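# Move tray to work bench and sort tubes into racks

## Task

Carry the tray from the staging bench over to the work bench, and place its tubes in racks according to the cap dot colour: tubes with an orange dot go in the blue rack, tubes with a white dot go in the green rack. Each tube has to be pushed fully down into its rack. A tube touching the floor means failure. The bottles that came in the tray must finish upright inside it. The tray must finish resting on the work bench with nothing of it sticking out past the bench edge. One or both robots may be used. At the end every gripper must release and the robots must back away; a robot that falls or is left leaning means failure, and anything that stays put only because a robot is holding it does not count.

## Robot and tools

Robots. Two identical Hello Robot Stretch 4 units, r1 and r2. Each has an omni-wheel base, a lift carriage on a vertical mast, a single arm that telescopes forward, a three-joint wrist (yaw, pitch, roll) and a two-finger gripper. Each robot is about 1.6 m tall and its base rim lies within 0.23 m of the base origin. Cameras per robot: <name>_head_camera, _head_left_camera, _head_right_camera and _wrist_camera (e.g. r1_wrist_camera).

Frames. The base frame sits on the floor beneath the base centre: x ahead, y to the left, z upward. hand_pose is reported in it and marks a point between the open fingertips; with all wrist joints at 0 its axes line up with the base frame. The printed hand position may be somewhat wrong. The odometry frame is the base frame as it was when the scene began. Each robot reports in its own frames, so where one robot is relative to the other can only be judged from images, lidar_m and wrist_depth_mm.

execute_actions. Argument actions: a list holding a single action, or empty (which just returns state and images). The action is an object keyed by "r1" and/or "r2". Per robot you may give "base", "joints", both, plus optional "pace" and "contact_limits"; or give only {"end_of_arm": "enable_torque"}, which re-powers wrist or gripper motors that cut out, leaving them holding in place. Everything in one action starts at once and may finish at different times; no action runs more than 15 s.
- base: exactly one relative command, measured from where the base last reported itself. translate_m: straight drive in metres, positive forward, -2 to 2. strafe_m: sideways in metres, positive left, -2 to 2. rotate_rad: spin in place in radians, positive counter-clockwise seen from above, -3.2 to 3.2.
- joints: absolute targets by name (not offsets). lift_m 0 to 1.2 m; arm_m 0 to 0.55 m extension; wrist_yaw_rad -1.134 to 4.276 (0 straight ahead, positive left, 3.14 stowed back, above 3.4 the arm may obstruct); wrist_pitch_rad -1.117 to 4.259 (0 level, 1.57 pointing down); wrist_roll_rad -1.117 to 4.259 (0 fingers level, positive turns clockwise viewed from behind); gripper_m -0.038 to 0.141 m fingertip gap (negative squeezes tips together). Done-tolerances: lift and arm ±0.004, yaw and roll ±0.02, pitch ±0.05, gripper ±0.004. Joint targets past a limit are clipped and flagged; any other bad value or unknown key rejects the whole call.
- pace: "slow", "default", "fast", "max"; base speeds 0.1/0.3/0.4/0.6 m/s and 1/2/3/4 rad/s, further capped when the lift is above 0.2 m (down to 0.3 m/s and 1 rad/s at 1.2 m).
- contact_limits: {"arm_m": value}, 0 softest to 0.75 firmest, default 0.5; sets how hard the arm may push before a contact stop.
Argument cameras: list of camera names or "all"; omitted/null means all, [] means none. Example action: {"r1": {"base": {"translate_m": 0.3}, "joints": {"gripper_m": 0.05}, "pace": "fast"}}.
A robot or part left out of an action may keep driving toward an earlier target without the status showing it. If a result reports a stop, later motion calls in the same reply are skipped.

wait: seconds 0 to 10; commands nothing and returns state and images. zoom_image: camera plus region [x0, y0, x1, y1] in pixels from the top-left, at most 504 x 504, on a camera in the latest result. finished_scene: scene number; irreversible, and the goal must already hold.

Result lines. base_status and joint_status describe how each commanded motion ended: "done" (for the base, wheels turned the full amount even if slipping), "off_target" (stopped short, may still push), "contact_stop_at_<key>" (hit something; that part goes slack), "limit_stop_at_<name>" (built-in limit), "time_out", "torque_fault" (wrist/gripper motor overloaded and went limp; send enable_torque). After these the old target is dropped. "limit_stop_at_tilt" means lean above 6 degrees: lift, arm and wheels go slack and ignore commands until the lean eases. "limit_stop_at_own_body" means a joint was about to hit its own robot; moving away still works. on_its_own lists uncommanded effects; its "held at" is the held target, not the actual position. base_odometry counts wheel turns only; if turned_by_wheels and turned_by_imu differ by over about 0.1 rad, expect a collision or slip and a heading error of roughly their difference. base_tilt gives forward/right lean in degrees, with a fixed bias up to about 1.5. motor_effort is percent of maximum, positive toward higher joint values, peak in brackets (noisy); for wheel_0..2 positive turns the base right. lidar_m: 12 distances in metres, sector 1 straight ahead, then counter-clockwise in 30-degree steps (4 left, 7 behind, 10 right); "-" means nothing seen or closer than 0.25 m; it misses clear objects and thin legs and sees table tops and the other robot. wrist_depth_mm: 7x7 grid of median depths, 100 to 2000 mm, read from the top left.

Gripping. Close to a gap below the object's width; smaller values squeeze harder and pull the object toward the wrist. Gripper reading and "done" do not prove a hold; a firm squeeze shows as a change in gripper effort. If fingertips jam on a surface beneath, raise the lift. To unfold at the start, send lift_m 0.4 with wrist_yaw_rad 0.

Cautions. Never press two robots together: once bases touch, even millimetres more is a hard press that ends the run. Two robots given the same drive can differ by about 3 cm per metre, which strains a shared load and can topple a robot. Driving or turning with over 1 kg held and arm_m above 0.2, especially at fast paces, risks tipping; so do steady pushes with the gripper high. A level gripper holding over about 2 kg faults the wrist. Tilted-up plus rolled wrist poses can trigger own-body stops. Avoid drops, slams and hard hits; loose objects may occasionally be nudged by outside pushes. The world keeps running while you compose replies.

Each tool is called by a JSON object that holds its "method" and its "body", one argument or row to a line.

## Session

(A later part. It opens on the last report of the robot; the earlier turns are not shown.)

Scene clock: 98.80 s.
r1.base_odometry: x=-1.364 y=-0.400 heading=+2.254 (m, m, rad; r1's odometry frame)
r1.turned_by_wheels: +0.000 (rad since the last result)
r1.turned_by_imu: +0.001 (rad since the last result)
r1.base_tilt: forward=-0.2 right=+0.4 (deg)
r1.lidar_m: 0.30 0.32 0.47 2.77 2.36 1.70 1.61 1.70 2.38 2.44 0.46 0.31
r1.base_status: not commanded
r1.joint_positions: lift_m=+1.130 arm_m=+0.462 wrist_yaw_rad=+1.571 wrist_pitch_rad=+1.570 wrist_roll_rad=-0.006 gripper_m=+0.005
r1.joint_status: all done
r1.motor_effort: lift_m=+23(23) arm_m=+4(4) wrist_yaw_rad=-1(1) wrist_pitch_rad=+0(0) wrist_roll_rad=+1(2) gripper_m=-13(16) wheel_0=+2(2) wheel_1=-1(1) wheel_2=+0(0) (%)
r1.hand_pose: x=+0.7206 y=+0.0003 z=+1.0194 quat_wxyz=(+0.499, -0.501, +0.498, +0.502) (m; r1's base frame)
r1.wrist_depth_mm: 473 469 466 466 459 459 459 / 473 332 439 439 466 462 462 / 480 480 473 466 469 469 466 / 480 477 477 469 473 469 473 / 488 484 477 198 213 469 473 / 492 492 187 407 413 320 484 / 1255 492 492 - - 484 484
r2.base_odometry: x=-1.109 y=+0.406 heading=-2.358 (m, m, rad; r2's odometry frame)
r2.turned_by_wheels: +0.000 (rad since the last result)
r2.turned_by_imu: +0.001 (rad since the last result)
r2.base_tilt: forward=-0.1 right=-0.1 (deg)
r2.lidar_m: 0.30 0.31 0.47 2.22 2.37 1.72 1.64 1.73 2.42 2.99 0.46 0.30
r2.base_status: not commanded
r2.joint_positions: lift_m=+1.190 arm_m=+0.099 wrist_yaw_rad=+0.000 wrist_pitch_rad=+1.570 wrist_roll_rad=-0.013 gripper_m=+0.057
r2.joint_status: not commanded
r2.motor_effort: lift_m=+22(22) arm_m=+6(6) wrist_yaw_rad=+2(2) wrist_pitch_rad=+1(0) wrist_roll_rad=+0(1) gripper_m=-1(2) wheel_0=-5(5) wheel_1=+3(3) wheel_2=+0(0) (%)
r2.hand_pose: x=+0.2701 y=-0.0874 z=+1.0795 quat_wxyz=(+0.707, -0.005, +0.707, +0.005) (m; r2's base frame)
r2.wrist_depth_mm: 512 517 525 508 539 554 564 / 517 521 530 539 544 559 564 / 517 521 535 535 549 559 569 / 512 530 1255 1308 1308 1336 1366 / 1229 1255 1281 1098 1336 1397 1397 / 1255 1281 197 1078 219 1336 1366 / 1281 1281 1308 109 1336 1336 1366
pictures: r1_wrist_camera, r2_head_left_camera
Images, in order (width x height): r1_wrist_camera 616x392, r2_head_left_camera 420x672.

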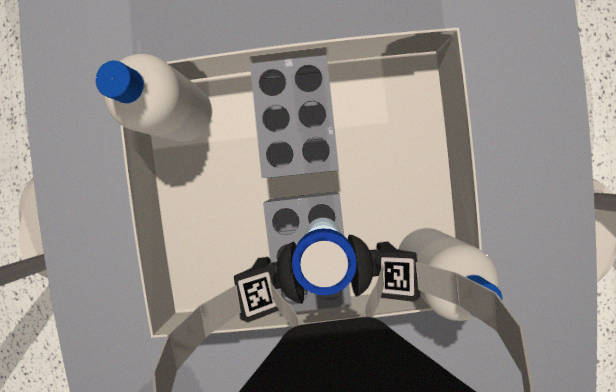

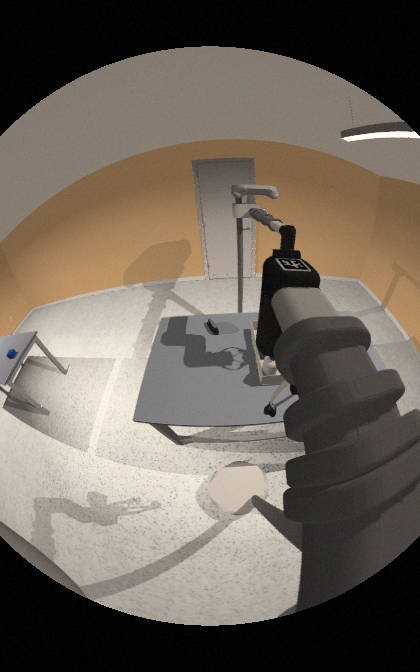

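{"method": "execute_actions", "body": {
  "actions": [
    {"r1": {"base":{"strafe_m":-0.6},"joints": {"arm_m":0.05}, "pace":"fast"}, "r2":{"joints":{"arm_m":0.42,"gripper_m":0.06},"pace":"slow"}}
  ],
  "cameras": ["r1_wrist_camera","r2_wrist_camera"]
}}

Scene clock: 112.83 s.
r1.base_odometry: x=-0.898 y=-0.021 heading=+2.254 (m, m, rad; r1's odometry frame)
r1.turned_by_wheels: +0.000 (rad since the last result)
r1.turned_by_imu: +0.002 (rad since the last result)
r1.base_tilt: forward=-0.3 right=+0.4 (deg)
r1.lidar_m: 0.28 0.31 0.48 1.36 2.32 1.68 1.63 1.71 2.40 1.83 1.87 0.30
r1.base_status: done
r1.joint_positions: lift_m=+1.130 arm_m=+0.051 wrist_yaw_rad=+1.571 wrist_pitch_rad=+1.570 wrist_roll_rad=-0.006 gripper_m=+0.005
r1.joint_status: all done
r1.motor_effort: lift_m=+21(22) arm_m=-4(7) wrist_yaw_rad=-1(1) wrist_pitch_rad=+0(0) wrist_roll_rad=+1(1) gripper_m=-16(13) wheel_0=+1(9) wheel_1=+1(11) wheel_2=+0(0) (%)
r1.hand_pose: x=+0.3091 y=+0.0002 z=+1.0195 quat_wxyz=(+0.499, -0.501, +0.498, +0.502) (m; r1's base frame)
r1.wrist_depth_mm: 1229 1205 1182 1229 466 462 459 / 1255 1229 1205 1182 469 469 466 / 1229 1229 1182 1205 477 469 469 / 1229 1229 1042 1078 473 477 469 / 1255 1255 1042 198 213 480 477 / 521 1229 188 488 480 477 1229 / 1255 1281 1281 - - 1281 1229
r2.base_odometry: x=-1.109 y=+0.406 heading=-2.358 (m, m, rad; r2's odometry frame)
r2.turned_by_wheels: +0.000 (rad since the last result)
r2.turned_by_imu: +0.002 (rad since the last result)
r2.base_tilt: forward=+0.0 right=+0.0 (deg)
r2.lidar_m: 0.28 0.31 0.47 2.20 2.35 1.72 1.64 1.74 2.39 3.00 0.46 0.34
r2.base_status: not commanded
r2.joint_positions: lift_m=+1.190 arm_m=+0.419 wrist_yaw_rad=+0.000 wrist_pitch_rad=+1.570 wrist_roll_rad=-0.013 gripper_m=+0.060
r2.joint_status: all done
r2.motor_effort: lift_m=+22(22) arm_m=+6(6) wrist_yaw_rad=+2(2) wrist_pitch_rad=+1(0) wrist_roll_rad=-1(0) gripper_m=-4(2) wheel_0=-5(5) wheel_1=+3(3) wheel_2=+0(0) (%)
r2.hand_pose: x=+0.5900 y=-0.0874 z=+1.0795 quat_wxyz=(+0.707, -0.005, +0.707, +0.005) (m; r2's base frame)
r2.wrist_depth_mm: 508 517 525 530 539 539 564 / 512 521 525 535 535 512 559 / 512 521 530 508 539 544 569 / 517 525 535 535 549 554 574 / 525 530 539 477 530 564 569 / 521 530 204 544 217 564 580 / 525 530 539 109 559 569 1366
pictures: r1_wrist_camera, r2_wrist_camera
Images, in order (width x height): r1_wrist_camera 616x392, r2_wrist_camera 616x392.

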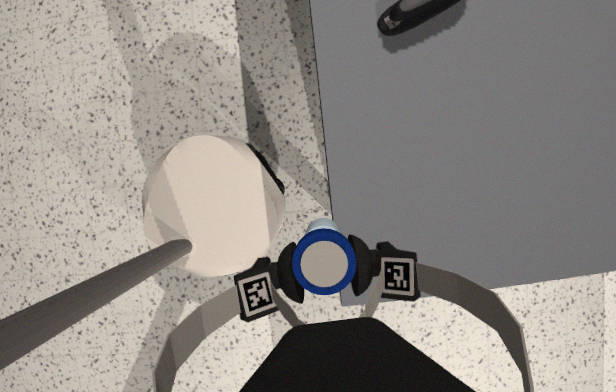

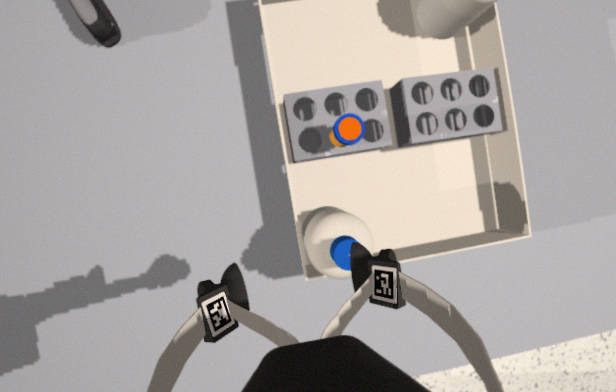

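{"method": "execute_actions", "body": {
  "actions": [
    {"r1": {"base":{"strafe_m":-0.4}, "pace":"max"}, "r2":{"base":{"strafe_m":-0.083},"joints":{"arm_m":0.523,"lift_m":1.12},"pace":"fast"}}
  ],
  "cameras": []
}}

{"method": "execute_actions", "body": {
  "actions": [
    {"r1": {"base":{"strafe_m":-0.3}, "pace":"max"}, "r2":{"joints":{"lift_m":1.03},"pace":"fast"}}
  ],
  "cameras": ["r2_wrist_camera"]
}}

Scene clock: 125.17 s.
r1.base_odometry: x=-0.588 y=+0.231 heading=+2.254 (m, m, rad; r1's odometry frame)
r1.turned_by_wheels: +0.000 (rad since the last result)
r1.turned_by_imu: +0.002 (rad since the last result)
r1.base_tilt: forward=-0.1 right=+0.4 (deg)
r1.lidar_m: 1.09 0.43 0.47 1.32 2.33 1.70 1.64 1.72 2.44 1.41 1.44 3.16
r1.base_status: done
r1.joint_positions: lift_m=+1.130 arm_m=+0.051 wrist_yaw_rad=+1.571 wrist_pitch_rad=+1.570 wrist_roll_rad=-0.006 gripper_m=+0.005
r1.joint_status: not commanded
r1.motor_effort: lift_m=+21(21) arm_m=-4(4) wrist_yaw_rad=-1(1) wrist_pitch_rad=+1(1) wrist_roll_rad=+1(1) gripper_m=-17(15) wheel_0=+2(14) wheel_1=+0(9) wheel_2=+0(1) (%)
r1.hand_pose: x=+0.3091 y=+0.0002 z=+1.0195 quat_wxyz=(+0.499, -0.501, +0.498, +0.502) (m; r1's base frame)
r1.wrist_depth_mm: 1205 1229 1205 1182 1205 1182 1025 / 1229 1205 1182 1255 1182 1205 1205 / 1205 1255 1160 1229 1205 1205 1205 / 1255 1255 1025 1229 1229 1205 1229 / 1205 1255 1042 198 213 1229 1205 / 525 1255 187 1229 1229 1255 1229 / 1281 1281 1255 - - 1229 1255
r2.base_odometry: x=-1.167 y=+0.465 heading=-2.358 (m, m, rad; r2's odometry frame)
r2.turned_by_wheels: +0.000 (rad since the last result)
r2.turned_by_imu: +0.002 (rad since the last result)
r2.base_tilt: forward=+0.0 right=+0.0 (deg)
r2.lidar_m: 0.29 0.32 0.42 2.30 2.36 1.73 1.65 1.75 2.41 2.93 0.47 0.33
r2.base_status: done
r2.joint_positions: lift_m=+1.120 arm_m=+0.522 wrist_yaw_rad=+0.000 wrist_pitch_rad=+1.570 wrist_roll_rad=-0.013 gripper_m=+0.060
r2.joint_status: all done
r2.motor_effort: lift_m=+15(19) arm_m=+6(6) wrist_yaw_rad=+1(1) wrist_pitch_rad=+0(1) wrist_roll_rad=+0(0) gripper_m=-5(1) wheel_0=+5(13) wheel_1=-4(20) wheel_2=+0(1) (%)
r2.hand_pose: x=+0.6931 y=-0.0874 z=+1.0100 quat_wxyz=(+0.707, -0.005, +0.707, +0.005) (m; r2's base frame)
r2.wrist_depth_mm: 442 452 459 466 445 330 488 / 445 452 455 466 469 484 488 / 449 455 462 466 477 480 492 / 449 459 462 413 449 442 504 / 452 462 466 469 480 484 500 / 452 462 204 473 217 473 500 / 459 462 466 109 449 492 500
pictures: none
No camera images: the call's "cameras" was empty. Leave "cameras" out to get every camera's image.

Scene clock: 127.43 s.
r1.base_odometry: x=-0.355 y=+0.421 heading=+2.254 (m, m, rad; r1's odometry frame)
r1.turned_by_wheels: +0.000 (rad since the last result)
r1.turned_by_imu: +0.001 (rad since the last result)
r1.base_tilt: forward=-0.2 right=+0.3 (deg)
r1.lidar_m: 3.04 0.80 0.66 1.31 2.30 1.69 1.66 1.75 2.38 1.18 1.14 3.18
r1.base_status: done
r1.joint_positions: lift_m=+1.130 arm_m=+0.051 wrist_yaw_rad=+1.571 wrist_pitch_rad=+1.570 wrist_roll_rad=-0.006 gripper_m=+0.005
r1.joint_status: not commanded
r1.motor_effort: lift_m=+21(21) arm_m=-4(4) wrist_yaw_rad=-1(1) wrist_pitch_rad=+1(0) wrist_roll_rad=+1(1) gripper_m=-15(16) wheel_0=+2(7) wheel_1=+0(7) wheel_2=+0(0) (%)
r1.hand_pose: x=+0.3091 y=+0.0002 z=+1.0195 quat_wxyz=(+0.499, -0.501, +0.498, +0.502) (m; r1's base frame)
r1.wrist_depth_mm: 1229 1205 1205 1205 1182 1205 1182 / 1229 1205 1229 1229 1182 1182 1229 / 1255 1229 1229 1229 1205 1205 1205 / 1205 1229 1025 1205 1229 1229 1205 / 1281 1229 1025 198 213 1229 1182 / 525 1229 188 1255 1205 1205 1229 / 1255 1255 1255 - - 1255 1255
r2.base_odometry: x=-1.167 y=+0.465 heading=-2.358 (m, m, rad; r2's odometry frame)
r2.turned_by_wheels: +0.000 (rad since the last result)
r2.turned_by_imu: +0.001 (rad since the last result)
r2.base_tilt: forward=-0.1 right=-0.1 (deg)
r2.lidar_m: 0.31 0.30 0.46 2.30 2.35 1.68 1.66 1.73 2.42 2.91 0.45 0.33
r2.base_status: not commanded
r2.joint_positions: lift_m=+1.030 arm_m=+0.522 wrist_yaw_rad=+0.000 wrist_pitch_rad=+1.570 wrist_roll_rad=-0.013 gripper_m=+0.060
r2.joint_status: all done
r2.motor_effort: lift_m=+14(13) arm_m=+6(6) wrist_yaw_rad=+1(2) wrist_pitch_rad=+0(0) wrist_roll_rad=+0(1) gripper_m=-1(3) wheel_0=+4(4) wheel_1=-5(5) wheel_2=+0(0) (%)
r2.hand_pose: x=+0.6931 y=-0.0874 z=+0.9200 quat_wxyz=(+0.707, -0.005, +0.707, +0.005) (m; r2's base frame)
r2.wrist_depth_mm: 359 364 345 373 379 264 394 / 359 366 370 375 382 353 397 / 364 368 375 377 387 366 399 / 366 370 364 322 327 334 375 / 366 373 345 319 336 392 355 / 370 375 204 384 218 397 357 / 370 375 368 109 392 384 357
pictures: r2_wrist_camera
Images, in order (width x height): r2_wrist_camera 616x392.

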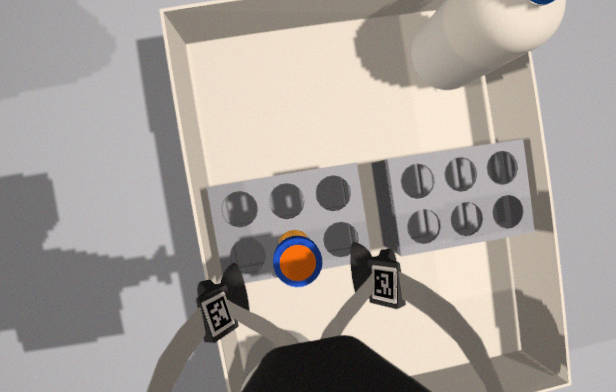

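{"method": "execute_actions", "body": {
  "actions": [
    {"r2":{"joints":{"lift_m":0.98},"pace":"fast"}}
  ],
  "cameras": ["r2_wrist_camera"]
}}

{"method": "execute_actions", "body": {
  "actions": [
    {"r1": {"base":{"strafe_m":-0.15}, "pace":"max"}, "r2":{"joints":{"gripper_m":0.005},"pace":"fast"}}
  ],
  "cameras": ["r2_wrist_camera"]
}}

Scene clock: 134.20 s.
r1.base_odometry: x=-0.355 y=+0.421 heading=+2.254 (m, m, rad; r1's odometry frame)
r1.turned_by_wheels: +0.000 (rad since the last result)
r1.turned_by_imu: +0.001 (rad since the last result)
r1.base_tilt: forward=-0.2 right=+0.3 (deg)
r1.lidar_m: 3.04 0.81 0.64 1.35 2.30 1.72 1.66 1.73 2.42 1.23 1.13 3.15
r1.base_status: not commanded
r1.joint_positions: lift_m=+1.130 arm_m=+0.051 wrist_yaw_rad=+1.571 wrist_pitch_rad=+1.570 wrist_roll_rad=-0.006 gripper_m=+0.005
r1.joint_status: not commanded
r1.motor_effort: lift_m=+21(21) arm_m=-4(4) wrist_yaw_rad=-1(1) wrist_pitch_rad=+0(1) wrist_roll_rad=+1(2) gripper_m=-15(17) wheel_0=+2(2) wheel_1=-1(0) wheel_2=+0(0) (%)
r1.hand_pose: x=+0.3091 y=+0.0002 z=+1.0195 quat_wxyz=(+0.499, -0.501, +0.498, +0.502) (m; r1's base frame)
r1.wrist_depth_mm: 1205 1160 1182 1205 1205 1182 1182 / 1205 1229 1205 1205 1182 1205 1160 / 1255 1229 1229 1182 1205 1229 1229 / 1255 1255 1008 1205 1229 1255 1205 / 1255 1229 1042 199 213 1229 1255 / 525 1308 187 1281 1255 1229 1255 / 1308 1255 1255 - - 1255 1255
r2.base_odometry: x=-1.167 y=+0.465 heading=-2.358 (m, m, rad; r2's odometry frame)
r2.turned_by_wheels: +0.000 (rad since the last result)
r2.turned_by_imu: +0.001 (rad since the last result)
r2.base_tilt: forward=+0.0 right=-0.1 (deg)
r2.lidar_m: 0.29 0.33 0.44 2.31 2.36 1.74 1.63 1.74 2.37 2.92 0.46 0.34
r2.base_status: not commanded
r2.joint_positions: lift_m=+0.980 arm_m=+0.522 wrist_yaw_rad=+0.000 wrist_pitch_rad=+1.570 wrist_roll_rad=-0.013 gripper_m=+0.060
r2.joint_status: all done
r2.motor_effort: lift_m=+15(17) arm_m=+6(6) wrist_yaw_rad=+1(1) wrist_pitch_rad=+0(0) wrist_roll_rad=+0(0) gripper_m=+0(1) wheel_0=+4(4) wheel_1=-5(5) wheel_2=+0(1) (%)
r2.hand_pose: x=+0.6931 y=-0.0874 z=+0.8700 quat_wxyz=(+0.707, -0.005, +0.707, +0.005) (m; r2's base frame)
r2.wrist_depth_mm: 312 315 319 324 330 263 239 / 314 319 322 325 330 336 294 / 314 320 322 329 334 336 290 / 315 322 277 300 283 281 289 / 319 324 270 271 278 336 314 / 319 325 204 330 218 343 340 / 324 324 319 109 342 345 345
pictures: r2_wrist_camera
Images, in order (width x height): r2_wrist_camera 616x392.

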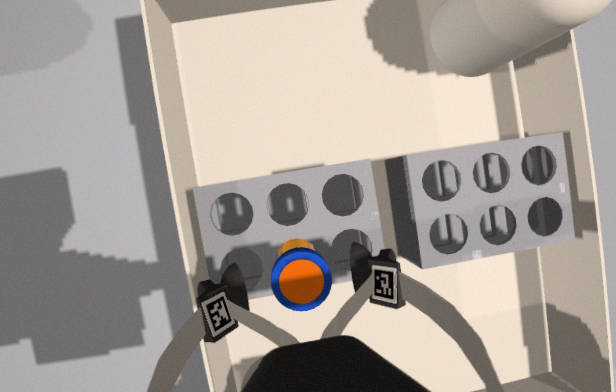

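Scene clock: 135.87 s.
r1.base_odometry: x=-0.239 y=+0.515 heading=+2.254 (m, m, rad; r1's odometry frame)
r1.turned_by_wheels: +0.000 (rad since the last result)
r1.turned_by_imu: +0.001 (rad since the last result)
r1.base_tilt: forward=-0.2 right=+0.4 (deg)
r1.lidar_m: 3.05 1.01 0.79 1.33 2.31 1.74 1.64 1.73 2.40 1.19 0.97 1.37
r1.base_status: done
r1.joint_positions: lift_m=+1.130 arm_m=+0.051 wrist_yaw_rad=+1.571 wrist_pitch_rad=+1.570 wrist_roll_rad=-0.006 gripper_m=+0.005
r1.joint_status: not commanded
r1.motor_effort: lift_m=+21(21) arm_m=-4(4) wrist_yaw_rad=-1(1) wrist_pitch_rad=+0(1) wrist_roll_rad=+2(1) gripper_m=-16(14) wheel_0=+2(14) wheel_1=-1(13) wheel_2=+0(1) (%)
r1.hand_pose: x=+0.3091 y=+0.0002 z=+1.0195 quat_wxyz=(+0.499, -0.501, +0.498, +0.502) (m; r1's base frame)
r1.wrist_depth_mm: 1229 1205 1182 1229 1229 1182 1160 / 1205 1205 1205 1205 1205 1205 1205 / 1255 1205 1229 1229 1205 1205 1205 / 1229 1229 1042 1229 1229 1205 1182 / 1281 1255 1025 198 213 1229 1205 / 525 1255 188 1205 1205 1229 1229 / 1281 1255 1255 - - 1255 1229
r2.base_odometry: x=-1.167 y=+0.465 heading=-2.358 (m, m, rad; r2's odometry frame)
r2.turned_by_wheels: +0.000 (rad since the last result)
r2.turned_by_imu: +0.000 (rad since the last result)
r2.base_tilt: forward=-0.1 right=+0.0 (deg)
r2.lidar_m: 0.28 0.33 0.47 2.31 2.36 1.74 1.65 1.74 2.40 2.92 0.47 0.31
r2.base_status: not commanded
r2.joint_positions: lift_m=+0.980 arm_m=+0.522 wrist_yaw_rad=+0.000 wrist_pitch_rad=+1.570 wrist_roll_rad=-0.013 gripper_m=+0.005
r2.joint_status: all done
r2.motor_effort: lift_m=+15(14) arm_m=+6(6) wrist_yaw_rad=+1(1) wrist_pitch_rad=+0(0) wrist_roll_rad=-2(0) gripper_m=-13(14) wheel_0=+4(4) wheel_1=-4(5) wheel_2=+0(0) (%)
r2.hand_pose: x=+0.6931 y=-0.0874 z=+0.8700 quat_wxyz=(+0.707, -0.005, +0.707, +0.005) (m; r2's base frame)
r2.wrist_depth_mm: 314 314 319 324 329 264 239 / 314 319 320 327 332 338 296 / 315 320 324 329 332 338 290 / 317 322 278 301 283 281 290 / 319 325 268 270 296 336 314 / 320 325 191 202 195 342 338 / 322 325 319 109 342 345 345
pictures: r2_wrist_camera
Images, in order (width x height): r2_wrist_camera 616x392.

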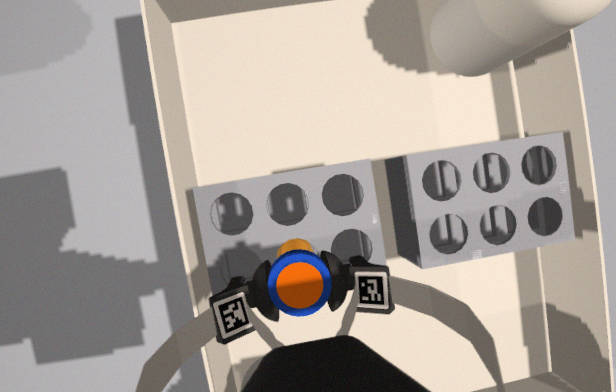

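{"method": "execute_actions", "body": {
  "actions": [
    {"r1": {"base":{"strafe_m":-0.12}, "joints":{"lift_m":1.08}, "pace":"max"}, "r2":{"joints":{"lift_m":1.08}}}
  ],
  "cameras": ["r2_wrist_camera","r1_head_right_camera"]
}}

Scene clock: 140.43 s.
r1.base_odometry: x=-0.146 y=+0.591 heading=+2.254 (m, m, rad; r1's odometry frame)
r1.turned_by_wheels: +0.000 (rad since the last result)
r1.turned_by_imu: +0.001 (rad since the last result)
r1.base_tilt: forward=-0.2 right=+0.4 (deg)
r1.lidar_m: 3.05 1.19 0.90 1.30 2.33 1.73 1.67 1.75 2.44 1.24 0.86 1.18
r1.base_status: done
r1.joint_positions: lift_m=+1.080 arm_m=+0.051 wrist_yaw_rad=+1.571 wrist_pitch_rad=+1.570 wrist_roll_rad=-0.006 gripper_m=+0.005
r1.joint_status: all done
r1.motor_effort: lift_m=+15(19) arm_m=-5(4) wrist_yaw_rad=-1(1) wrist_pitch_rad=+1(0) wrist_roll_rad=+1(1) gripper_m=-14(18) wheel_0=+3(13) wheel_1=-1(8) wheel_2=+0(1) (%)
r1.hand_pose: x=+0.3091 y=+0.0002 z=+0.9700 quat_wxyz=(+0.499, -0.501, +0.498, +0.502) (m; r1's base frame)
r1.wrist_depth_mm: 1160 1160 1160 1160 1138 1118 1118 / 1138 1160 1138 1182 1160 1138 1160 / 1229 1182 991 1205 1182 1182 1138 / 1182 1205 991 1160 1182 1182 1160 / 1229 1229 960 198 215 1205 1182 / 521 1182 187 1205 1182 1182 1205 / 1182 1229 1205 - - 1182 1205
r2.base_odometry: x=-1.167 y=+0.465 heading=-2.358 (m, m, rad; r2's odometry frame)
r2.turned_by_wheels: +0.000 (rad since the last result)
r2.turned_by_imu: +0.001 (rad since the last result)
r2.base_tilt: forward=+0.0 right=+0.0 (deg)
r2.lidar_m: 0.29 0.32 0.47 2.31 2.35 1.72 1.65 1.74 2.39 2.92 0.45 0.32
r2.base_status: not commanded
r2.joint_positions: lift_m=+1.080 arm_m=+0.522 wrist_yaw_rad=+0.000 wrist_pitch_rad=+1.570 wrist_roll_rad=-0.013 gripper_m=+0.005
r2.joint_status: all done
r2.motor_effort: lift_m=+23(24) arm_m=+6(6) wrist_yaw_rad=+1(1) wrist_pitch_rad=+0(0) wrist_roll_rad=+0(1) gripper_m=-14(16) wheel_0=+4(5) wheel_1=-5(5) wheel_2=+0(0) (%)
r2.hand_pose: x=+0.6931 y=-0.0874 z=+0.9694 quat_wxyz=(+0.707, -0.005, +0.707, +0.005) (m; r2's base frame)
r2.wrist_depth_mm: 407 413 404 418 392 296 445 / 407 415 418 427 430 402 445 / 407 418 421 430 430 410 455 / 413 421 418 370 404 382 455 / 413 421 421 294 436 430 459 / 415 421 192 202 195 418 459 / 418 421 430 109 436 399 459
pictures: r1_head_right_camera, r2_wrist_camera
Images, in order (width x height): r1_head_right_camera 420x672, r2_wrist_camera 616x392.

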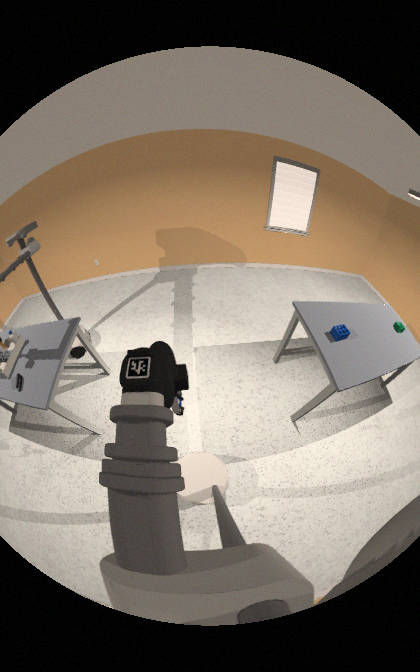

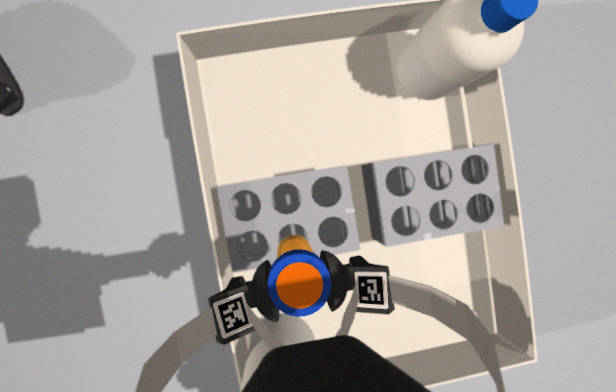

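{"method": "execute_actions", "body": {
  "actions": [
    {"r1": {"base":{"strafe_m":-2.0}, "joints":{"lift_m":1.15,"arm_m":0.4}, "pace":"max"}, "r2":{"base":{"strafe_m":2.0},"joints":{"lift_m":1.15}, "pace":"max"}}
  ],
  "cameras": ["r2_wrist_camera","r1_head_right_camera","r1_wrist_camera","r2_head_left_camera"]
}}

Scene clock: 153.37 s.
r1.base_odometry: x=+1.405 y=+1.854 heading=+2.254 (m, m, rad; r1's odometry frame)
r1.turned_by_wheels: +0.000 (rad since the last result)
r1.turned_by_imu: +0.004 (rad since the last result)
r1.base_tilt: forward=-0.1 right=+0.4 (deg)
r1.lidar_m: 0.25 0.27 0.39 2.86 2.40 1.74 1.69 1.78 2.45 2.34 0.39 0.28
r1.base_status: done
r1.joint_positions: lift_m=+1.150 arm_m=+0.399 wrist_yaw_rad=+1.571 wrist_pitch_rad=+1.570 wrist_roll_rad=-0.006 gripper_m=+0.005
r1.joint_status: all done
r1.motor_effort: lift_m=+21(25) arm_m=+4(5) wrist_yaw_rad=-1(1) wrist_pitch_rad=+0(0) wrist_roll_rad=+1(1) gripper_m=-15(13) wheel_0=+3(10) wheel_1=-1(12) wheel_2=+0(1) (%)
r1.hand_pose: x=+0.6576 y=+0.0002 z=+1.0395 quat_wxyz=(+0.499, -0.501, +0.498, +0.502) (m; r1's base frame)
r1.wrist_depth_mm: 492 488 488 488 488 484 477 / 500 496 492 488 488 488 480 / 500 500 500 496 488 492 488 / 1060 504 500 500 492 496 492 / 891 504 508 198 215 496 500 / 1281 508 187 445 500 500 492 / 1308 517 512 - - 504 508
r2.base_odometry: x=+0.244 y=-0.953 heading=-2.358 (m, m, rad; r2's odometry frame)
r2.turned_by_wheels: +0.000 (rad since the last result)
r2.turned_by_imu: +0.000 (rad since the last result)
r2.base_tilt: forward=-0.1 right=+0.0 (deg)
r2.lidar_m: 0.69 0.42 0.48 1.35 2.30 1.71 1.65 1.70 2.37 1.42 1.46 3.20
r2.base_status: done
r2.joint_positions: lift_m=+1.150 arm_m=+0.522 wrist_yaw_rad=+0.000 wrist_pitch_rad=+1.570 wrist_roll_rad=-0.013 gripper_m=+0.005
r2.joint_status: all done
r2.motor_effort: lift_m=+21(25) arm_m=+6(6) wrist_yaw_rad=+2(1) wrist_pitch_rad=+0(0) wrist_roll_rad=+0(0) gripper_m=-17(17) wheel_0=-3(16) wheel_1=+4(10) wheel_2=+0(0) (%)
r2.hand_pose: x=+0.6930 y=-0.0874 z=+1.0395 quat_wxyz=(+0.707, -0.005, +0.707, +0.005) (m; r2's base frame)
r2.wrist_depth_mm: 1182 1182 1229 1255 1255 1281 1308 / 788 1205 1229 1255 1281 1281 1336 / 1182 1229 1229 1255 1255 1281 1308 / 1205 1255 1229 1255 1255 1308 1308 / 1182 1205 1255 293 1281 1308 1336 / 1182 1229 192 202 196 1336 1336 / 1042 820 1281 109 1308 1336 1366
pictures: r1_head_right_camera, r1_wrist_camera, r2_head_left_camera, r2_wrist_camera
Images, in order (width x height): r1_head_right_camera 420x672, r1_wrist_camera 616x392, r2_head_left_camera 420x672, r2_wrist_camera 616x392.

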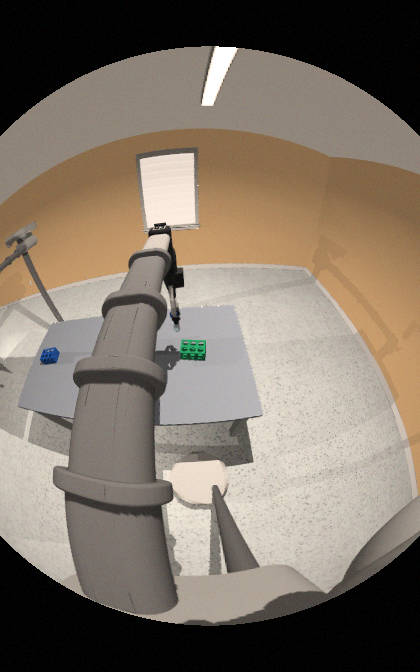

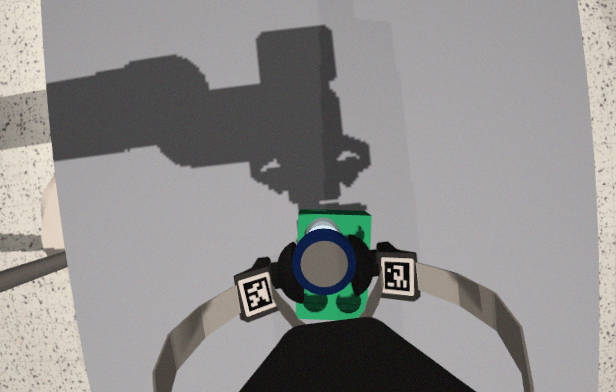

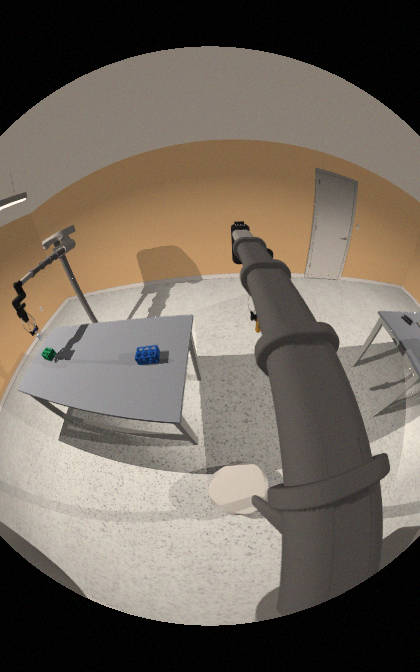

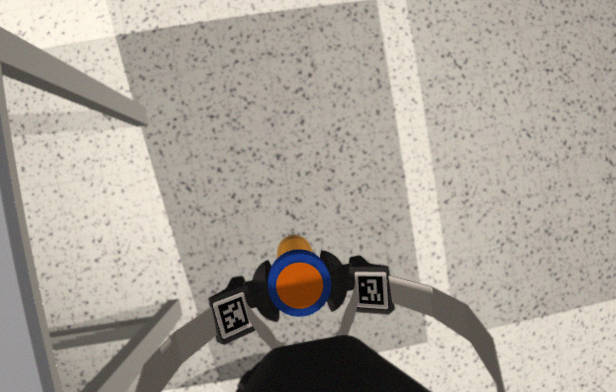

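{"method": "execute_actions", "body": {
  "actions": [
    {"r1": {"base":{"strafe_m":-0.104}, "joints":{"lift_m":1.08,"arm_m":0.384}, "pace":"fast"}, "r2":{"base":{"strafe_m":0.62},"joints":{"lift_m":1.10,"arm_m":0.49}, "pace":"max"}}
  ],
  "cameras": ["r2_wrist_camera","r1_wrist_camera"]
}}

Scene clock: 162.97 s.
r1.base_odometry: x=+1.485 y=+1.920 heading=+2.255 (m, m, rad; r1's odometry frame)
r1.turned_by_wheels: +0.000 (rad since the last result)
r1.turned_by_imu: +0.002 (rad since the last result)
r1.base_tilt: forward=-0.2 right=+0.4 (deg)
r1.lidar_m: 0.26 0.28 0.39 1.23 2.36 1.77 1.67 1.79 2.29 2.23 2.35 0.30
r1.base_status: done
r1.joint_positions: lift_m=+1.080 arm_m=+0.385 wrist_yaw_rad=+1.571 wrist_pitch_rad=+1.570 wrist_roll_rad=-0.006 gripper_m=+0.005
r1.joint_status: all done
r1.motor_effort: lift_m=+14(19) arm_m=-4(5) wrist_yaw_rad=-1(1) wrist_pitch_rad=+1(1) wrist_roll_rad=+1(1) gripper_m=-15(12) wheel_0=+3(13) wheel_1=+0(12) wheel_2=+0(3) (%)
r1.hand_pose: x=+0.6431 y=+0.0002 z=+0.9700 quat_wxyz=(+0.499, -0.501, +0.498, +0.502) (m; r1's base frame)
r1.wrist_depth_mm: 424 418 418 418 418 415 415 / 427 424 421 424 418 421 418 / 427 427 421 418 421 421 418 / 430 436 427 421 424 421 424 / 439 433 430 198 214 430 430 / 442 439 187 433 436 430 430 / 449 442 439 - - 436 433
r2.base_odometry: x=+0.681 y=-1.392 heading=-2.358 (m, m, rad; r2's odometry frame)
r2.turned_by_wheels: +0.000 (rad since the last result)
r2.turned_by_imu: +0.001 (rad since the last result)
r2.base_tilt: forward=-0.1 right=-0.1 (deg)
r2.lidar_m: 0.29 0.34 0.46 3.18 2.34 1.66 1.64 1.72 2.35 2.01 2.09 0.32
r2.base_status: done
r2.joint_positions: lift_m=+1.100 arm_m=+0.491 wrist_yaw_rad=+0.000 wrist_pitch_rad=+1.570 wrist_roll_rad=-0.013 gripper_m=+0.005
r2.joint_status: all done
r2.motor_effort: lift_m=+16(20) arm_m=-6(7) wrist_yaw_rad=+1(1) wrist_pitch_rad=-1(0) wrist_roll_rad=+0(0) gripper_m=-14(15) wheel_0=-4(14) wheel_1=+5(9) wheel_2=+0(1) (%)
r2.hand_pose: x=+0.6622 y=-0.0874 z=+0.9900 quat_wxyz=(+0.707, -0.005, +0.707, +0.005) (m; r2's base frame)
r2.wrist_depth_mm: 424 430 436 445 452 1255 1229 / 427 436 442 449 452 1229 1255 / 430 436 442 445 459 1255 1255 / 430 436 442 394 455 469 1281 / 433 439 445 294 462 469 1281 / 436 439 192 202 196 473 1281 / 436 442 449 109 469 473 1308
pictures: r1_wrist_camera, r2_wrist_camera
Images, in order (width x height): r1_wrist_camera 616x392, r2_wrist_camera 616x392.

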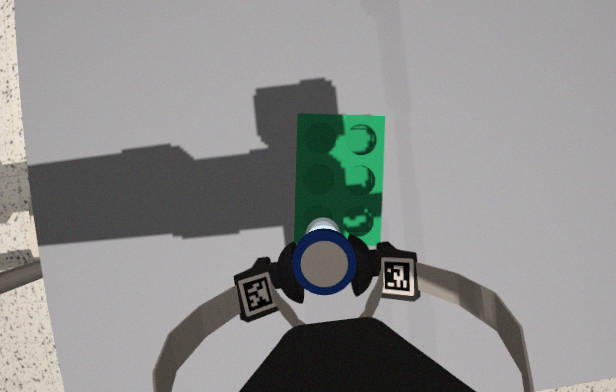

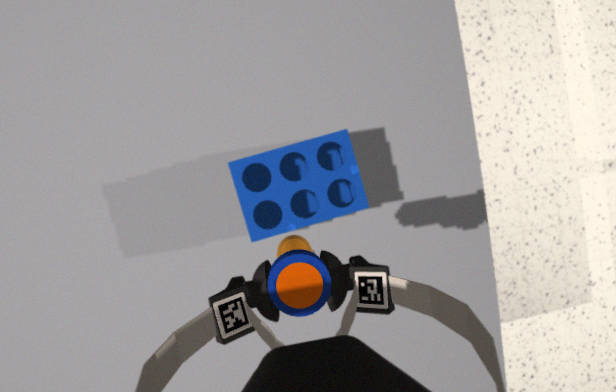

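{"method": "zoom_image", "body": {
  "camera": "r1_wrist_camera",
  "region": [250, 100, 430, 310]
}}

Region (250, 100, 430, 310) of r1_wrist_camera's 616x392 image, scaled by 2.400; it fills the left 432 columns of this view, and the rest is white.

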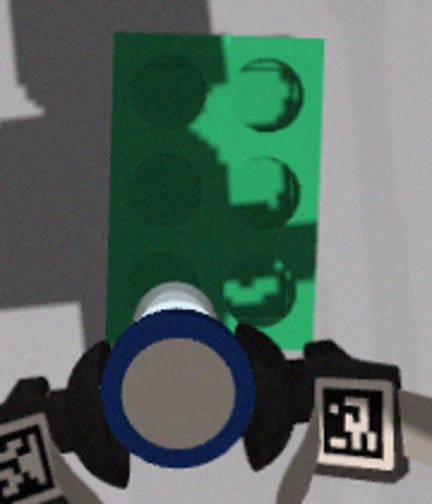

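{"method": "execute_actions", "body": {
  "actions": [
    {"r1": {"base":{"strafe_m":0.003}, "joints":{"lift_m":1.045,"arm_m":0.379}}, "r2":{"base":{"strafe_m":-0.018},"joints":{"lift_m":1.05,"arm_m":0.523}}}
  ],
  "cameras": ["r2_wrist_camera","r1_wrist_camera"]
}}

{"method": "zoom_image", "body": {
  "camera": "r1_wrist_camera",
  "region": [240, 100, 440, 300]
}}

{"method": "zoom_image", "body": {
  "camera": "r2_wrist_camera",
  "region": [190, 130, 390, 330]
}}

Scene clock: 183.50 s.
r1.base_odometry: x=+1.483 y=+1.918 heading=+2.255 (m, m, rad; r1's odometry frame)
r1.turned_by_wheels: +0.000 (rad since the last result)
r1.turned_by_imu: +0.001 (rad since the last result)
r1.base_tilt: forward=-0.2 right=+0.3 (deg)
r1.lidar_m: 0.26 0.29 0.42 1.20 2.38 1.76 1.68 1.80 2.32 2.23 2.32 0.27
r1.base_status: done
r1.joint_positions: lift_m=+1.045 arm_m=+0.380 wrist_yaw_rad=+1.571 wrist_pitch_rad=+1.570 wrist_roll_rad=-0.006 gripper_m=+0.005
r1.joint_status: all done
r1.motor_effort: lift_m=+14(13) arm_m=-4(5) wrist_yaw_rad=-1(0) wrist_pitch_rad=+0(0) wrist_roll_rad=+1(1) gripper_m=-15(15) wheel_0=+0(10) wheel_1=+0(2) wheel_2=+0(4) (%)
r1.hand_pose: x=+0.6381 y=+0.0002 z=+0.9351 quat_wxyz=(+0.499, -0.501, +0.498, +0.502) (m; r1's base frame)
r1.wrist_depth_mm: 389 387 384 382 387 384 377 / 394 392 389 387 387 384 382 / 397 394 392 384 384 389 387 / 397 397 394 387 392 392 389 / 402 402 399 198 213 394 389 / 402 404 188 397 397 394 392 / 407 404 407 - - 402 397
r2.base_odometry: x=+0.669 y=-1.379 heading=-2.358 (m, m, rad; r2's odometry frame)
r2.turned_by_wheels: +0.000 (rad since the last result)
r2.turned_by_imu: +0.001 (rad since the last result)
r2.base_tilt: forward=+0.0 right=+0.0 (deg)
r2.lidar_m: 0.32 0.35 0.47 3.21 2.34 1.67 1.63 1.71 2.36 2.01 2.08 0.35
r2.base_status: done
r2.joint_positions: lift_m=+1.050 arm_m=+0.522 wrist_yaw_rad=+0.000 wrist_pitch_rad=+1.570 wrist_roll_rad=-0.013 gripper_m=+0.005
r2.joint_status: all done
r2.motor_effort: lift_m=+15(14) arm_m=+6(8) wrist_yaw_rad=+2(2) wrist_pitch_rad=-1(1) wrist_roll_rad=+0(0) gripper_m=-14(15) wheel_0=+5(12) wheel_1=-5(12) wheel_2=+0(1) (%)
r2.hand_pose: x=+0.6930 y=-0.0874 z=+0.9400 quat_wxyz=(+0.707, -0.005, +0.707, +0.005) (m; r2's base frame)
r2.wrist_depth_mm: 379 384 392 397 399 1182 1182 / 379 387 392 399 404 1182 1205 / 382 387 394 399 407 415 1205 / 384 392 397 345 410 418 1229 / 387 392 394 294 413 421 1205 / 389 394 192 202 196 421 1229 / 389 394 402 109 415 421 1255
pictures: r1_wrist_camera, r2_wrist_camera
Images, in order (width x height): r1_wrist_camera 616x392, r2_wrist_camera 616x392.

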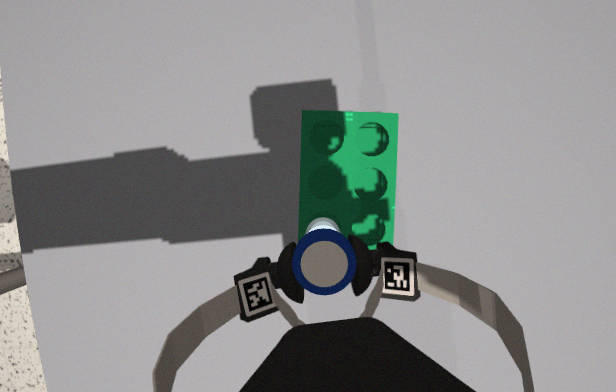

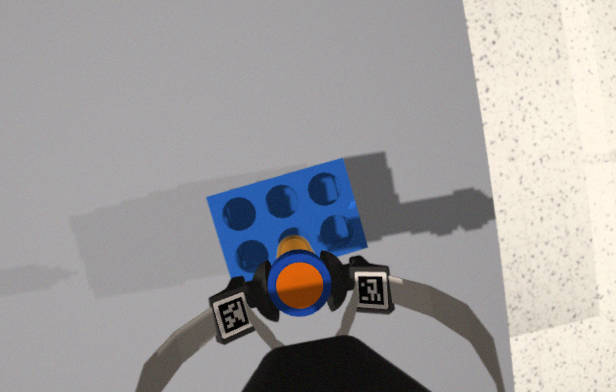

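Region (240, 100, 440, 300) of r1_wrist_camera's 616x392 image, scaled by 2.520.

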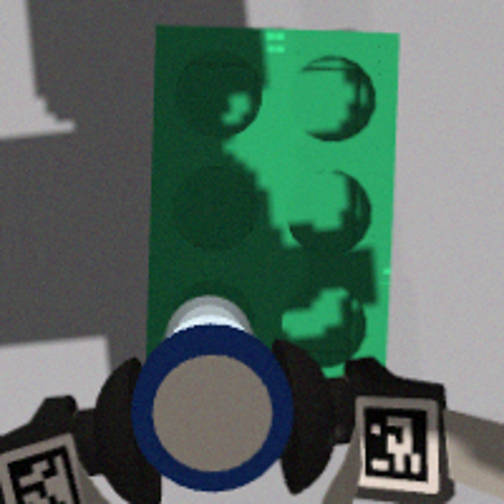

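Region (190, 130, 390, 330) of r2_wrist_camera's 616x392 image, scaled by 2.520.

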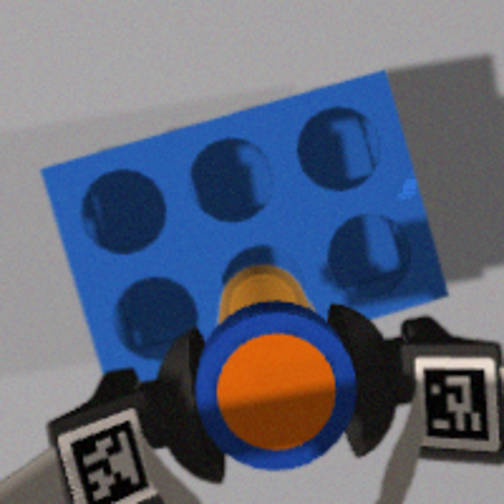

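{"method": "execute_actions", "body": {
  "actions": [
    {"r1": {"joints":{"lift_m":1.005},"pace":"slow"}, "r2":{"joints":{"lift_m":1.005},"pace":"slow"}}
  ],
  "cameras": ["r2_wrist_camera","r1_wrist_camera"]
}}

Scene clock: 188.77 s.
r1.base_odometry: x=+1.483 y=+1.918 heading=+2.255 (m, m, rad; r1's odometry frame)
r1.turned_by_wheels: +0.000 (rad since the last result)
r1.turned_by_imu: +0.001 (rad since the last result)
r1.base_tilt: forward=-0.2 right=+0.3 (deg)
r1.lidar_m: 0.27 0.29 0.40 1.23 2.36 1.76 1.68 1.75 2.30 2.23 2.34 0.28
r1.base_status: not commanded
r1.joint_positions: lift_m=+1.005 arm_m=+0.380 wrist_yaw_rad=+1.571 wrist_pitch_rad=+1.570 wrist_roll_rad=-0.006 gripper_m=+0.005
r1.joint_status: all done
r1.motor_effort: lift_m=+14(13) arm_m=-5(5) wrist_yaw_rad=-1(1) wrist_pitch_rad=+0(0) wrist_roll_rad=+1(1) gripper_m=-13(15) wheel_0=+0(0) wheel_1=+0(0) wheel_2=+0(0) (%)
r1.hand_pose: x=+0.6381 y=+0.0002 z=+0.8951 quat_wxyz=(+0.499, -0.501, +0.498, +0.502) (m; r1's base frame)
r1.wrist_depth_mm: 351 347 345 343 345 340 340 / 349 351 349 347 345 343 342 / 355 353 353 343 345 347 345 / 357 357 357 349 345 349 347 / 364 359 357 199 208 353 351 / 366 362 187 359 355 357 357 / 366 366 364 - - 364 357
r2.base_odometry: x=+0.669 y=-1.379 heading=-2.358 (m, m, rad; r2's odometry frame)
r2.turned_by_wheels: +0.000 (rad since the last result)
r2.turned_by_imu: +0.001 (rad since the last result)
r2.base_tilt: forward=+0.0 right=-0.1 (deg)
r2.lidar_m: 0.33 0.33 0.49 3.20 2.33 1.70 1.63 1.72 2.36 2.01 2.07 0.34
r2.base_status: not commanded
r2.joint_positions: lift_m=+1.005 arm_m=+0.522 wrist_yaw_rad=+0.000 wrist_pitch_rad=+1.570 wrist_roll_rad=-0.013 gripper_m=+0.005
r2.joint_status: all done
r2.motor_effort: lift_m=+14(15) arm_m=+6(6) wrist_yaw_rad=+1(2) wrist_pitch_rad=-1(0) wrist_roll_rad=-1(1) gripper_m=-15(14) wheel_0=+6(5) wheel_1=-5(5) wheel_2=+0(0) (%)
r2.hand_pose: x=+0.6930 y=-0.0874 z=+0.8951 quat_wxyz=(+0.707, -0.005, +0.707, +0.005) (m; r2's base frame)
r2.wrist_depth_mm: 336 342 345 351 357 366 1160 / 336 343 347 351 359 366 1160 / 340 345 351 355 362 370 1138 / 342 345 349 330 364 368 1182 / 342 347 349 297 364 370 1182 / 343 349 191 202 195 377 1205 / 347 349 357 109 370 375 1205
pictures: r1_wrist_camera, r2_wrist_camera
Images, in order (width x height): r1_wrist_camera 616x392, r2_wrist_camera 616x392.

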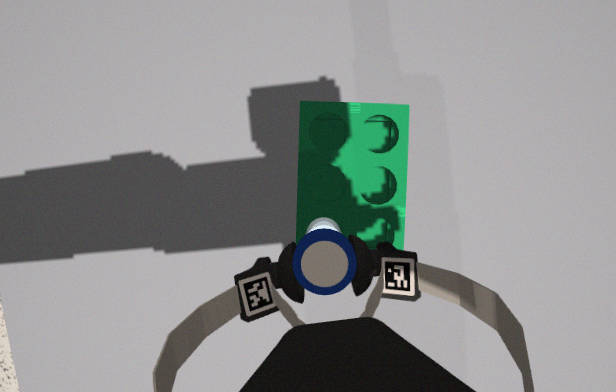

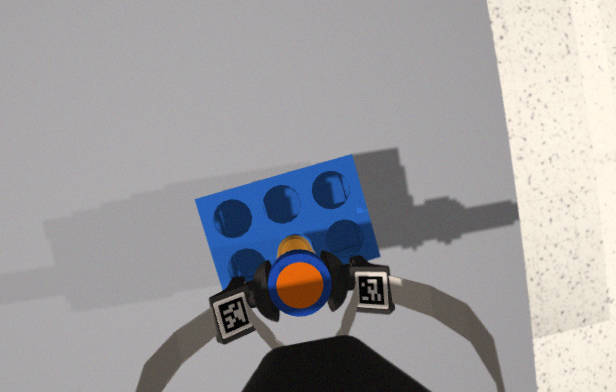

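{"method": "execute_actions", "body": {
  "actions": [
    {"r1": {"joints":{"lift_m":0.978},"pace":"slow"}, "r2":{"joints":{"lift_m":0.978},"pace":"slow"}}
  ],
  "cameras": ["r2_wrist_camera","r1_wrist_camera"]
}}

Scene clock: 191.87 s.
r1.base_odometry: x=+1.483 y=+1.918 heading=+2.255 (m, m, rad; r1's odometry frame)
r1.turned_by_wheels: +0.000 (rad since the last result)
r1.turned_by_imu: +0.001 (rad since the last result)
r1.base_tilt: forward=-0.2 right=+0.3 (deg)
r1.lidar_m: 0.27 0.28 0.38 1.23 2.37 1.76 1.68 1.76 2.32 2.24 2.30 0.26
r1.base_status: not commanded
r1.joint_positions: lift_m=+0.978 arm_m=+0.380 wrist_yaw_rad=+1.571 wrist_pitch_rad=+1.570 wrist_roll_rad=-0.006 gripper_m=+0.005
r1.joint_status: all done
r1.motor_effort: lift_m=+14(13) arm_m=-5(4) wrist_yaw_rad=-1(1) wrist_pitch_rad=+0(1) wrist_roll_rad=+1(1) gripper_m=-15(16) wheel_0=+0(0) wheel_1=+0(0) wheel_2=+0(0) (%)
r1.hand_pose: x=+0.6381 y=+0.0002 z=+0.8681 quat_wxyz=(+0.499, -0.501, +0.498, +0.502) (m; r1's base frame)
r1.wrist_depth_mm: 324 322 322 319 315 317 317 / 324 324 324 320 319 319 317 / 329 329 327 319 298 322 320 / 330 329 329 297 296 325 324 / 334 330 329 198 209 327 324 / 338 338 187 329 329 329 329 / 340 340 336 - - 332 332
r2.base_odometry: x=+0.669 y=-1.379 heading=-2.358 (m, m, rad; r2's odometry frame)
r2.turned_by_wheels: +0.000 (rad since the last result)
r2.turned_by_imu: +0.001 (rad since the last result)
r2.base_tilt: forward=+0.0 right=+0.0 (deg)
r2.lidar_m: 0.31 0.33 0.49 3.21 2.31 1.67 1.64 1.69 2.35 2.01 2.07 0.35
r2.base_status: not commanded
r2.joint_positions: lift_m=+0.978 arm_m=+0.522 wrist_yaw_rad=+0.000 wrist_pitch_rad=+1.570 wrist_roll_rad=-0.013 gripper_m=+0.005
r2.joint_status: all done
r2.motor_effort: lift_m=+14(16) arm_m=+6(6) wrist_yaw_rad=+2(2) wrist_pitch_rad=-1(0) wrist_roll_rad=-1(1) gripper_m=-13(14) wheel_0=+6(6) wheel_1=-4(4) wheel_2=+0(0) (%)
r2.hand_pose: x=+0.6930 y=-0.0874 z=+0.8681 quat_wxyz=(+0.707, -0.005, +0.707, +0.005) (m; r2's base frame)
r2.wrist_depth_mm: 310 315 320 324 330 336 1138 / 312 317 322 327 334 338 1138 / 314 317 322 327 334 342 1138 / 315 320 320 325 338 342 1138 / 317 322 322 270 340 343 1160 / 317 324 191 202 196 343 1138 / 320 324 330 109 342 345 1160
pictures: r1_wrist_camera, r2_wrist_camera
Images, in order (width x height): r1_wrist_camera 616x392, r2_wrist_camera 616x392.

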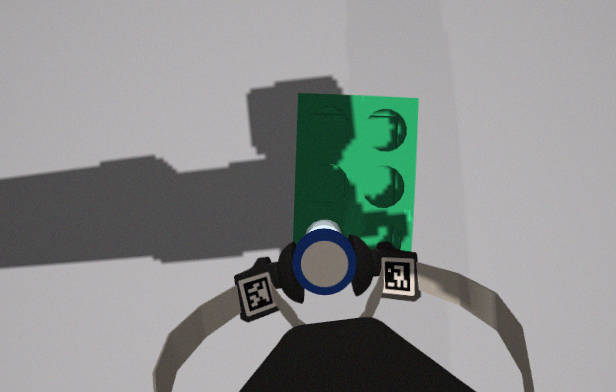

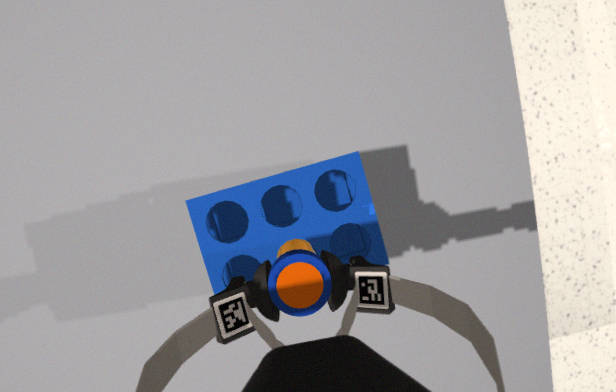

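Went in with no resistance. Release.

{"method": "execute_actions", "body": {
  "actions": [
    {"r1": {"joints":{"gripper_m":0.055}}, "r2":{"joints":{"gripper_m":0.055}}}
  ],
  "cameras": ["r2_wrist_camera","r1_wrist_camera"]
}}

Scene clock: 195.70 s.
r1.base_odometry: x=+1.483 y=+1.918 heading=+2.255 (m, m, rad; r1's odometry frame)
r1.turned_by_wheels: +0.000 (rad since the last result)
r1.turned_by_imu: +0.001 (rad since the last result)
r1.base_tilt: forward=-0.2 right=+0.3 (deg)
r1.lidar_m: 0.25 0.31 0.39 1.22 2.37 1.76 1.65 1.76 2.32 2.23 2.32 0.27
r1.base_status: not commanded
r1.joint_positions: lift_m=+0.978 arm_m=+0.380 wrist_yaw_rad=+1.571 wrist_pitch_rad=+1.570 wrist_roll_rad=-0.006 gripper_m=+0.055
r1.joint_status: all done
r1.motor_effort: lift_m=+14(14) arm_m=-4(4) wrist_yaw_rad=-1(1) wrist_pitch_rad=+1(0) wrist_roll_rad=+1(1) gripper_m=-2(12) wheel_0=+0(0) wheel_1=+0(0) wheel_2=+0(0) (%)
r1.hand_pose: x=+0.6381 y=+0.0002 z=+0.8681 quat_wxyz=(+0.499, -0.501, +0.498, +0.502) (m; r1's base frame)
r1.wrist_depth_mm: 322 322 320 317 317 315 314 / 327 325 324 322 322 320 317 / 327 327 325 319 298 320 319 / 330 330 330 296 297 325 320 / 334 332 332 209 268 325 325 / 340 334 334 330 330 327 327 / 342 340 334 - - 332 332
r2.base_odometry: x=+0.669 y=-1.379 heading=-2.358 (m, m, rad; r2's odometry frame)
r2.turned_by_wheels: +0.000 (rad since the last result)
r2.turned_by_imu: +0.001 (rad since the last result)
r2.base_tilt: forward=+0.0 right=-0.1 (deg)
r2.lidar_m: 0.32 0.34 0.48 3.19 2.33 1.69 1.63 1.73 2.36 2.02 2.07 0.32
r2.base_status: not commanded
r2.joint_positions: lift_m=+0.978 arm_m=+0.522 wrist_yaw_rad=+0.000 wrist_pitch_rad=+1.570 wrist_roll_rad=-0.013 gripper_m=+0.055
r2.joint_status: all done
r2.motor_effort: lift_m=+14(14) arm_m=+6(6) wrist_yaw_rad=+2(1) wrist_pitch_rad=+0(0) wrist_roll_rad=+0(1) gripper_m=-4(11) wheel_0=+5(6) wheel_1=-5(5) wheel_2=+0(0) (%)
r2.hand_pose: x=+0.6930 y=-0.0874 z=+0.8681 quat_wxyz=(+0.707, -0.005, +0.707, +0.005) (m; r2's base frame)
r2.wrist_depth_mm: 312 315 322 325 329 338 1118 / 310 317 324 327 332 338 1138 / 312 319 324 327 336 342 1118 / 315 320 324 324 336 342 1138 / 317 322 298 271 336 345 1138 / 319 324 200 272 219 345 1160 / 322 324 330 109 342 345 1160
pictures: r1_wrist_camera, r2_wrist_camera
Images, in order (width x height): r1_wrist_camera 616x392, r2_wrist_camera 616x392.

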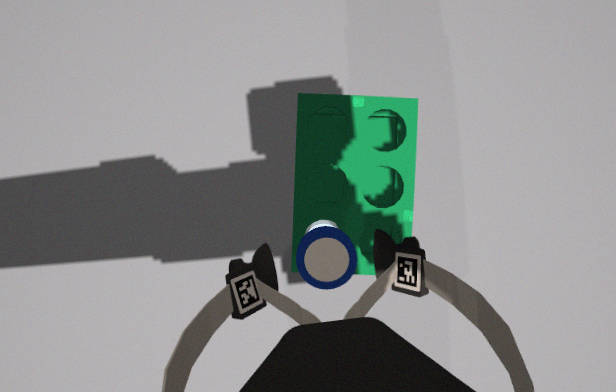

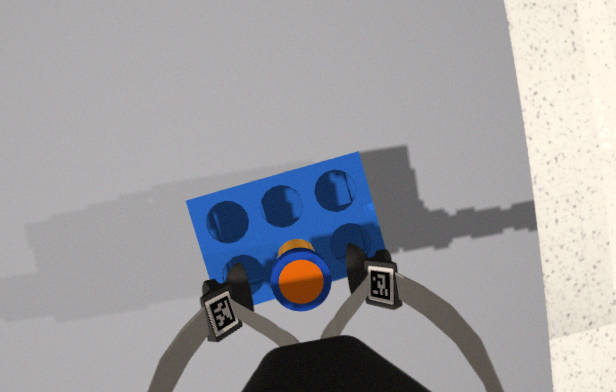

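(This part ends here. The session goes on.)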